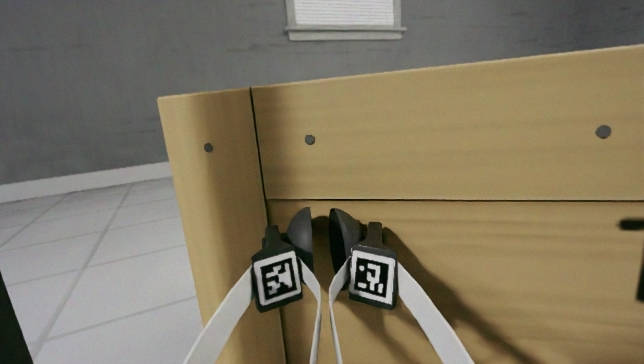

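Emit:
execute_actions:
  actions:
    - {"r2":{"joints":{"arm_m":0.0,"wrist_pitch_rad":0.02}}}
  cameras: []

Emit:
execute_actions:
  actions:
    - {"r2":{"base":{"rotate_rad":-0.99}}}
  cameras: []

Emit:
execute_actions:
  actions:
    - {"r2":{"base":{"translate_m":0.34}}}
  cameras: []

Emit:
execute_actions:
  actions:
    - {"r2":{"base":{"rotate_rad":0.72}}}
  cameras: ["r2_wrist_camera","r2_nav_camera"]

Scene clock: 1153.03 s.
r1.base_odometry: x=+3.056 y=+0.327 heading=-1.520 (m, m, rad; r1's odometry frame)
r1.turned_by_wheels: +0.000 (rad since the last result)
r1.turned_by_imu: +0.002 (rad since the last result)
r1.base_tilt: forward=-1.9 right=-0.4 (deg)
r1.lidar_m: - - 2.35 2.46 4.70 4.91 0.72 0.87 0.31 0.21 0.15 -
r1.head_depth_mm: 2410 2018 1744 1521 960 862 944 / 2371 2007 1717 1505 953 858 812 / 2371 1985 1707 1498 947 857 993 / 2337 1975 1689 1496 943 847 804 / 2281 1948 1688 1481 935 846 794 / 2165 1939 1675 1484 1302 1167 1095 / 2069 1928 1661 1462 1306 1180 1078
r1.base_status: not commanded
r1.joint_positions: lift_m=+0.550 arm_m=+0.000 wrist_yaw_rad=+3.100 wrist_pitch_rad=-0.021 wrist_roll_rad=+0.017 gripper_m=+0.000 head_pan_rad=-0.005 head_tilt_rad=-1.090
r1.joint_status: not commanded
r1.on_its_own: left_wheel is at rest, and its effort (+39) is outside its rest range (-18 to +18); right_wheel is at rest, and its effort (+43) is outside its rest range (-18 to +18)
r1.motor_effort: left_wheel=+39(38) right_wheel=+43(43) lift_m=+21(21) arm_m=-1(1) wrist_yaw_rad=+0(1) wrist_pitch_rad=+8(8) wrist_roll_rad=+0(0) gripper_m=-3(1) head_pan_rad=+3(3) head_tilt_rad=-4(5) (%)
r1.hand_pose: x=-0.0106 y=+0.1103 z=+0.6593 quat_wxyz=(+0.022, +0.713, -0.007, +0.701) (m; r1's base frame)
r1.wrist_depth_mm: - - - - - - - / - - - - - - - / - - - - - - - / - - - - - - - / - - - - - - - / - - - - - - - / - - - - - - -
r2.base_odometry: x=-0.464 y=-0.775 heading=+2.614 (m, m, rad; r2's odometry frame)
r2.turned_by_wheels: +0.000 (rad since the last result)
r2.turned_by_imu: -0.008 (rad since the last result)
r2.base_tilt: forward=-1.2 right=+1.9 (deg)
r2.lidar_m: 4.02 4.60 2.74 2.11 2.09 2.18 3.11 0.92 0.66 0.71 2.68 2.83
r2.head_depth_mm: 1197 1125 1245 1223 1289 1211 1140 / 682 1132 1267 1259 1281 1223 - / 693 1134 1281 1347 1286 - - / 686 1142 1266 1319 - - - / 651 1124 1246 1323 1258 1189 1118 / 638 1549 1432 1337 1254 1179 1119 / 1648 1532 1418 1334 1251 1177 1116
r2.base_status: not commanded
r2.joint_positions: lift_m=+0.170 arm_m=+0.000 wrist_yaw_rad=-0.009 wrist_pitch_rad=+0.000 wrist_roll_rad=+0.000 gripper_m=+0.000 head_pan_rad=-1.571 head_tilt_rad=-1.189
r2.joint_status: all done
r2.motor_effort: left_wheel=+0(19) right_wheel=+0(19) lift_m=+44(44) arm_m=-4(36) wrist_yaw_rad=+0(18) wrist_pitch_rad=+7(43) wrist_roll_rad=+0(0) gripper_m=-2(7) head_pan_rad=+0(1) head_tilt_rad=-5(5) (%)
r2.hand_pose: x=-0.0239 y=-0.4016 z=+0.2841 quat_wxyz=(+0.707, -0.003, -0.707, -0.004) (m; r2's base frame)
r2.wrist_depth_mm: - - - - - - 324 / - - - - - - 331 / - - - 571 519 486 350 / - - - 583 539 497 352 / - - 933 591 536 517 383 / 796 772 412 348 372 529 353 / 588 578 342 329 291 496 311
r3.base_odometry: x=-1.932 y=-3.845 heading=-1.539 (m, m, rad; r3's odometry frame)
r3.turned_by_wheels: +0.000 (rad since the last result)
r3.turned_by_imu: +0.000 (rad since the last result)
r3.base_tilt: forward=-0.8 right=+1.2 (deg)
r3.lidar_m: - - 0.15 0.25 5.32 0.76 0.85 2.43 2.46 0.19 0.15 -
r3.head_depth_mm: 1830 1658 1501 1375 1252 873 - / 1844 1662 1510 1389 910 848 - / 1840 1669 1505 1390 914 849 - / 1854 1664 1514 1396 916 859 - / 1854 1670 1519 1393 921 863 - / 1866 1662 1530 1394 919 864 1120 / 1875 1686 1536 1401 923 876 996
r3.base_status: not commanded
r3.joint_positions: lift_m=+0.500 arm_m=+0.001 wrist_yaw_rad=+3.100 wrist_pitch_rad=-0.022 wrist_roll_rad=+0.002 gripper_m=+0.000 head_pan_rad=+0.000 head_tilt_rad=-1.092
r3.joint_status: not commanded
r3.on_its_own: right_wheel is at rest, and its effort (+22) is outside its rest range (-18 to +18)
r3.motor_effort: left_wheel=+4(4) right_wheel=+22(23) lift_m=+30(31) arm_m=+0(0) wrist_yaw_rad=+0(1) wrist_pitch_rad=+8(7) wrist_roll_rad=-1(1) gripper_m=-3(3) head_pan_rad=+0(0) head_tilt_rad=-6(6) (%)
r3.hand_pose: x=-0.0107 y=+0.1097 z=+0.6090 quat_wxyz=(+0.023, +0.707, -0.007, +0.706) (m; r3's base frame)
r3.wrist_depth_mm: - - - 297 - - - / - - - 306 279 - - / - - - 600 - - - / - - - - - - - / - - - - - - - / - - - - 553 559 - / 890 897 - 685 439 434 443
pictures: none
No camera images: the call's "cameras" was empty. Leave "cameras" out to get every camera's image.

Scene clock: 1155.53 s.
r1.base_odometry: x=+3.056 y=+0.327 heading=-1.520 (m, m, rad; r1's odometry frame)
r1.turned_by_wheels: +0.000 (rad since the last result)
r1.turned_by_imu: +0.001 (rad since the last result)
r1.base_tilt: forward=-2.1 right=-0.5 (deg)
r1.lidar_m: - - 2.35 2.46 4.66 4.93 0.72 2.73 0.31 0.21 0.15 -
r1.head_depth_mm: 2443 2030 1733 1516 957 860 942 / 2404 1998 1715 1500 951 861 811 / 2388 2007 1709 1491 950 853 1001 / 2349 1965 1713 1494 943 849 803 / 2301 1953 1690 1484 937 848 792 / 2192 1943 1681 1474 1289 1172 1091 / 2053 1913 1664 1467 1320 1179 1077
r1.base_status: not commanded
r1.joint_positions: lift_m=+0.550 arm_m=+0.000 wrist_yaw_rad=+3.100 wrist_pitch_rad=-0.021 wrist_roll_rad=+0.017 gripper_m=+0.000 head_pan_rad=-0.005 head_tilt_rad=-1.090
r1.joint_status: not commanded
r1.on_its_own: left_wheel is at rest, and its effort (+38) is outside its rest range (-18 to +18); right_wheel is at rest, and its effort (+43) is outside its rest range (-18 to +18)
r1.motor_effort: left_wheel=+38(38) right_wheel=+43(43) lift_m=+21(22) arm_m=-2(2) wrist_yaw_rad=+0(0) wrist_pitch_rad=+8(8) wrist_roll_rad=+0(0) gripper_m=-2(2) head_pan_rad=+2(2) head_tilt_rad=-3(4) (%)
r1.hand_pose: x=-0.0106 y=+0.1103 z=+0.6593 quat_wxyz=(+0.022, +0.713, -0.007, +0.701) (m; r1's base frame)
r1.wrist_depth_mm: - - - - - - - / - - - - - - - / - - - - - - - / - - - - - - - / - - - - - - - / - - - - - - - / - - - - - - -
r2.base_odometry: x=-0.464 y=-0.775 heading=+1.624 (m, m, rad; r2's odometry frame)
r2.turned_by_wheels: -0.990 (rad since the last result)
r2.turned_by_imu: -1.006 (rad since the last result)
r2.base_tilt: forward=-1.1 right=+1.9 (deg)
r2.lidar_m: 2.68 2.91 4.33 4.58 2.61 2.08 2.06 2.22 2.13 0.89 0.66 0.71
r2.head_depth_mm: 1715 1587 1471 1368 1283 1213 1141 / 1714 1584 1459 1368 1285 1212 - / 1692 1563 1450 1360 1288 - - / 1678 1552 1445 1356 - - - / 1652 1530 1272 1325 1266 1186 1116 / 751 1221 1250 1306 1255 1182 1120 / 713 683 1231 1322 1248 1180 1114
r2.base_status: done
r2.joint_positions: lift_m=+0.170 arm_m=+0.000 wrist_yaw_rad=-0.009 wrist_pitch_rad=+0.000 wrist_roll_rad=+0.000 gripper_m=+0.000 head_pan_rad=-1.571 head_tilt_rad=-1.189
r2.joint_status: not commanded
r2.motor_effort: left_wheel=+2(8) right_wheel=-2(4) lift_m=+44(44) arm_m=-5(4) wrist_yaw_rad=+0(0) wrist_pitch_rad=+7(7) wrist_roll_rad=+0(0) gripper_m=-2(2) head_pan_rad=+0(0) head_tilt_rad=-5(4) (%)
r2.hand_pose: x=-0.0239 y=-0.4016 z=+0.2841 quat_wxyz=(+0.707, -0.003, -0.707, -0.004) (m; r2's base frame)
r2.wrist_depth_mm: - - - - - - - / - - - - - - - / 494 586 - - - - - / 488 560 674 - - - - / 379 548 620 - - 952 902 / 379 420 412 630 675 670 643 / 321 326 371 509 522 513 498
r3.base_odometry: x=-1.932 y=-3.845 heading=-1.539 (m, m, rad; r3's odometry frame)
r3.turned_by_wheels: +0.000 (rad since the last result)
r3.turned_by_imu: +0.000 (rad since the last result)
r3.base_tilt: forward=-0.8 right=+1.2 (deg)
r3.lidar_m: - - 0.15 0.25 5.33 0.76 2.68 2.43 2.45 0.19 0.15 -
r3.head_depth_mm: 1819 1659 1512 1382 1252 871 - / 1824 1652 1500 1388 916 850 - / 1830 1659 1512 1386 914 851 - / 1837 1679 1517 1393 915 858 - / 1859 1669 1523 1392 918 862 - / 1866 1681 1522 1402 920 864 1124 / 1866 1688 1518 1412 919 874 994
r3.base_status: not commanded
r3.joint_positions: lift_m=+0.500 arm_m=+0.001 wrist_yaw_rad=+3.100 wrist_pitch_rad=-0.022 wrist_roll_rad=+0.002 gripper_m=+0.000 head_pan_rad=+0.000 head_tilt_rad=-1.092
r3.joint_status: not commanded
r3.on_its_own: right_wheel is at rest, and its effort (+22) is outside its rest range (-18 to +18)
r3.motor_effort: left_wheel=+3(3) right_wheel=+22(22) lift_m=+30(31) arm_m=+0(0) wrist_yaw_rad=+0(0) wrist_pitch_rad=+7(7) wrist_roll_rad=-2(1) gripper_m=-3(3) head_pan_rad=-1(0) head_tilt_rad=-6(6) (%)
r3.hand_pose: x=-0.0107 y=+0.1097 z=+0.6090 quat_wxyz=(+0.023, +0.707, -0.007, +0.706) (m; r3's base frame)
r3.wrist_depth_mm: - - - 298 - - - / - - - 307 280 - - / - - - 605 - - - / - - - - - - - / - - - - - - - / - - - - 552 562 - / 887 884 - 680 440 432 444
pictures: none
No camera images: the call's "cameras" was empty. Leave "cameras" out to get every camera's image.

Scene clock: 1160.13 s.
r1.base_odometry: x=+3.056 y=+0.327 heading=-1.520 (m, m, rad; r1's odometry frame)
r1.turned_by_wheels: +0.000 (rad since the last result)
r1.turned_by_imu: +0.001 (rad since the last result)
r1.base_tilt: forward=-1.9 right=-0.5 (deg)
r1.lidar_m: - - 2.34 2.46 4.67 4.93 0.48 2.73 0.31 0.21 0.15 -
r1.head_depth_mm: 2440 2029 1726 1529 961 865 948 / 2413 1990 1726 1510 956 858 813 / 2374 1983 1709 1502 948 856 994 / 2349 1959 1705 1498 941 851 802 / 2262 1961 1686 1480 935 847 796 / 2182 1936 1684 1476 1299 1168 1092 / 2050 1938 1663 1459 1310 1184 1075
r1.base_status: not commanded
r1.joint_positions: lift_m=+0.550 arm_m=+0.000 wrist_yaw_rad=+3.100 wrist_pitch_rad=-0.021 wrist_roll_rad=+0.017 gripper_m=+0.000 head_pan_rad=-0.005 head_tilt_rad=-1.090
r1.joint_status: not commanded
r1.on_its_own: left_wheel is at rest, and its effort (+38) is outside its rest range (-18 to +18); right_wheel is at rest, and its effort (+43) is outside its rest range (-18 to +18)
r1.motor_effort: left_wheel=+38(38) right_wheel=+43(43) lift_m=+21(21) arm_m=-1(2) wrist_yaw_rad=+1(0) wrist_pitch_rad=+8(8) wrist_roll_rad=+0(0) gripper_m=-3(2) head_pan_rad=+3(2) head_tilt_rad=-3(4) (%)
r1.hand_pose: x=-0.0106 y=+0.1103 z=+0.6593 quat_wxyz=(+0.022, +0.713, -0.007, +0.701) (m; r1's base frame)
r1.wrist_depth_mm: - - - - - - - / - - - - - - - / - - - - - - - / - - - - - - - / - - - - - - - / - - - - - - - / - - - - - - -
r2.base_odometry: x=-0.482 y=-0.435 heading=+1.624 (m, m, rad; r2's odometry frame)
r2.turned_by_wheels: +0.000 (rad since the last result)
r2.turned_by_imu: -0.001 (rad since the last result)
r2.base_tilt: forward=-1.2 right=+1.8 (deg)
r2.lidar_m: 2.34 2.53 3.78 4.56 3.03 2.43 2.39 2.58 2.23 0.57 0.48 0.42
r2.head_depth_mm: 1677 1568 1472 1379 1286 1212 1144 / 747 696 1435 1360 1278 1212 - / 790 676 1274 1321 1291 - - / 652 810 1235 1325 - - - / 1184 1085 1244 1178 1231 1192 1113 / 1180 604 1088 1160 1130 1184 1121 / 1649 643 572 539 1219 1176 1110
r2.base_status: done
r2.joint_positions: lift_m=+0.170 arm_m=+0.000 wrist_yaw_rad=-0.009 wrist_pitch_rad=+0.000 wrist_roll_rad=+0.000 gripper_m=+0.000 head_pan_rad=-1.571 head_tilt_rad=-1.189
r2.joint_status: not commanded
r2.motor_effort: left_wheel=+2(9) right_wheel=-2(2) lift_m=+44(44) arm_m=-4(4) wrist_yaw_rad=+0(0) wrist_pitch_rad=+7(8) wrist_roll_rad=+0(0) gripper_m=-3(3) head_pan_rad=+0(0) head_tilt_rad=-4(4) (%)
r2.hand_pose: x=-0.0239 y=-0.4016 z=+0.2841 quat_wxyz=(+0.707, -0.003, -0.707, -0.004) (m; r2's base frame)
r2.wrist_depth_mm: - - - - - - - / - - - 338 - - - / 321 356 431 346 - - - / 309 356 423 481 - - - / 312 360 433 481 544 933 894 / 318 364 423 359 371 389 639 / 313 311 426 351 289 295 478
r3.base_odometry: x=-1.932 y=-3.845 heading=-1.539 (m, m, rad; r3's odometry frame)
r3.turned_by_wheels: +0.000 (rad since the last result)
r3.turned_by_imu: +0.000 (rad since the last result)
r3.base_tilt: forward=-0.7 right=+1.3 (deg)
r3.lidar_m: - - 0.15 0.25 0.71 0.86 2.68 2.43 2.45 0.19 0.15 -
r3.head_depth_mm: 1835 1659 1500 1376 1242 869 - / 1837 1657 1504 1392 914 847 - / 1830 1662 1516 1384 917 848 - / 1840 1664 1517 1392 912 860 - / 1847 1679 1530 1402 918 865 - / 1851 1684 1532 1406 920 864 1125 / 1871 1671 1526 1409 923 877 996
r3.base_status: not commanded
r3.joint_positions: lift_m=+0.500 arm_m=+0.001 wrist_yaw_rad=+3.100 wrist_pitch_rad=-0.022 wrist_roll_rad=+0.002 gripper_m=+0.000 head_pan_rad=+0.000 head_tilt_rad=-1.092
r3.joint_status: not commanded
r3.on_its_own: right_wheel is at rest, and its effort (+23) is outside its rest range (-18 to +18)
r3.motor_effort: left_wheel=+4(4) right_wheel=+23(22) lift_m=+30(31) arm_m=+0(0) wrist_yaw_rad=+0(0) wrist_pitch_rad=+7(7) wrist_roll_rad=-1(1) gripper_m=-3(3) head_pan_rad=+0(0) head_tilt_rad=-6(6) (%)
r3.hand_pose: x=-0.0107 y=+0.1097 z=+0.6090 quat_wxyz=(+0.023, +0.707, -0.007, +0.706) (m; r3's base frame)
r3.wrist_depth_mm: - - - 297 - - - / - - - 306 281 - - / - - - 605 - - - / - - - - - - - / 673 - - - - - - / 494 - - - 548 560 - / 636 832 - 690 443 439 442
pictures: none
No camera images: the call's "cameras" was empty. Leave "cameras" out to get every camera's image.

Scene clock: 1162.23 s.
r1.base_odometry: x=+3.056 y=+0.327 heading=-1.520 (m, m, rad; r1's odometry frame)
r1.turned_by_wheels: +0.000 (rad since the last result)
r1.turned_by_imu: +0.001 (rad since the last result)
r1.base_tilt: forward=-2.0 right=-0.6 (deg)
r1.lidar_m: - - 2.35 2.46 4.69 4.91 0.48 2.73 0.31 0.21 0.15 -
r1.head_depth_mm: 2436 2022 1750 1525 958 863 949 / 2390 2012 1719 1519 950 857 812 / 2364 2003 1711 1498 946 856 995 / 2339 1965 1694 1501 940 851 802 / 2264 1966 1685 1480 935 844 797 / 2165 1927 1661 1475 1298 1170 1093 / 2067 1932 1656 1461 1312 1176 1079
r1.base_status: not commanded
r1.joint_positions: lift_m=+0.550 arm_m=+0.000 wrist_yaw_rad=+3.100 wrist_pitch_rad=-0.021 wrist_roll_rad=+0.017 gripper_m=+0.000 head_pan_rad=-0.005 head_tilt_rad=-1.090
r1.joint_status: not commanded
r1.on_its_own: left_wheel is at rest, and its effort (+38) is outside its rest range (-18 to +18); right_wheel is at rest, and its effort (+43) is outside its rest range (-18 to +18)
r1.motor_effort: left_wheel=+38(39) right_wheel=+43(43) lift_m=+21(21) arm_m=-2(1) wrist_yaw_rad=+1(0) wrist_pitch_rad=+8(8) wrist_roll_rad=+0(0) gripper_m=-2(3) head_pan_rad=+2(2) head_tilt_rad=-3(4) (%)
r1.hand_pose: x=-0.0106 y=+0.1103 z=+0.6593 quat_wxyz=(+0.022, +0.713, -0.007, +0.701) (m; r1's base frame)
r1.wrist_depth_mm: - - - - - - - / - - - - - - - / - - - - - - - / - - - - - - - / - - - - - - - / - - - - - - - / - - - - - - -
r2.base_odometry: x=-0.482 y=-0.435 heading=+2.344 (m, m, rad; r2's odometry frame)
r2.turned_by_wheels: +0.720 (rad since the last result)
r2.turned_by_imu: +0.731 (rad since the last result)
r2.base_tilt: forward=-1.2 right=+1.8 (deg)
r2.lidar_m: 2.80 4.56 4.42 2.67 2.40 2.40 2.87 0.71 0.57 0.42 2.35 2.35
r2.head_depth_mm: 1714 652 1054 1187 1256 1214 1145 / 1702 655 1045 1323 1277 1219 - / 1694 1112 578 1179 1184 - - / 1677 728 556 1159 - - - / 468 532 540 1304 1259 1190 1118 / 1666 1542 1429 1334 1258 1181 1119 / 1641 1515 1431 1332 1246 1173 1111
r2.base_status: done
r2.joint_positions: lift_m=+0.170 arm_m=+0.000 wrist_yaw_rad=-0.009 wrist_pitch_rad=+0.000 wrist_roll_rad=+0.000 gripper_m=+0.000 head_pan_rad=-1.571 head_tilt_rad=-1.189
r2.joint_status: not commanded
r2.motor_effort: left_wheel=-3(9) right_wheel=+2(4) lift_m=+44(44) arm_m=-4(4) wrist_yaw_rad=-1(1) wrist_pitch_rad=+8(8) wrist_roll_rad=+0(0) gripper_m=-2(3) head_pan_rad=+0(0) head_tilt_rad=-5(4) (%)
r2.hand_pose: x=-0.0239 y=-0.4016 z=+0.2841 quat_wxyz=(+0.707, -0.003, -0.707, -0.004) (m; r2's base frame)
r2.wrist_depth_mm: - - 188 - - - - / - - 182 - - - - / - - 180 310 311 311 313 / - - 186 320 321 322 322 / - - 191 327 332 331 331 / 810 775 195 344 337 338 342 / 585 568 205 295 271 279 272
r3.base_odometry: x=-1.932 y=-3.845 heading=-1.539 (m, m, rad; r3's odometry frame)
r3.turned_by_wheels: +0.000 (rad since the last result)
r3.turned_by_imu: +0.000 (rad since the last result)
r3.base_tilt: forward=-0.7 right=+1.2 (deg)
r3.lidar_m: - - 0.15 0.25 0.71 0.78 2.67 2.44 2.45 0.19 0.15 -
r3.head_depth_mm: 1831 1645 1506 1375 1255 871 - / 1818 1659 1508 1384 911 851 - / 1833 1660 1511 1393 914 847 - / 1827 1664 1522 1390 911 861 - / 1844 1667 1532 1395 917 862 - / 1856 1677 1531 1395 919 864 1120 / 1883 1677 1532 1397 922 873 993
r3.base_status: not commanded
r3.joint_positions: lift_m=+0.500 arm_m=+0.001 wrist_yaw_rad=+3.100 wrist_pitch_rad=-0.022 wrist_roll_rad=+0.002 gripper_m=+0.000 head_pan_rad=+0.000 head_tilt_rad=-1.092
r3.joint_status: not commanded
r3.on_its_own: right_wheel is at rest, and its effort (+22) is outside its rest range (-18 to +18)
r3.motor_effort: left_wheel=+3(4) right_wheel=+22(23) lift_m=+30(31) arm_m=+1(0) wrist_yaw_rad=-1(1) wrist_pitch_rad=+8(8) wrist_roll_rad=-1(1) gripper_m=-3(3) head_pan_rad=+0(0) head_tilt_rad=-5(5) (%)
r3.hand_pose: x=-0.0107 y=+0.1097 z=+0.6090 quat_wxyz=(+0.023, +0.707, -0.007, +0.706) (m; r3's base frame)
r3.wrist_depth_mm: - - - 298 - - - / - - - 308 281 - - / - - - 603 - - - / - - - - - - - / - - - - - - - / 535 569 - - 554 558 - / 659 696 - 685 442 434 441
pictures: r2_nav_camera (sideways: a quarter turn counterclockwise sets it upright), r2_wrist_camera
Images, in order (width x height): r2_nav_camera 672x504, r2_wrist_camera 644x364.

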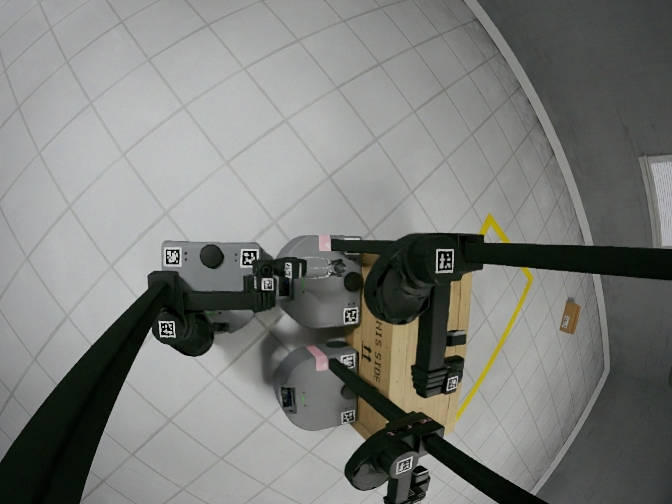

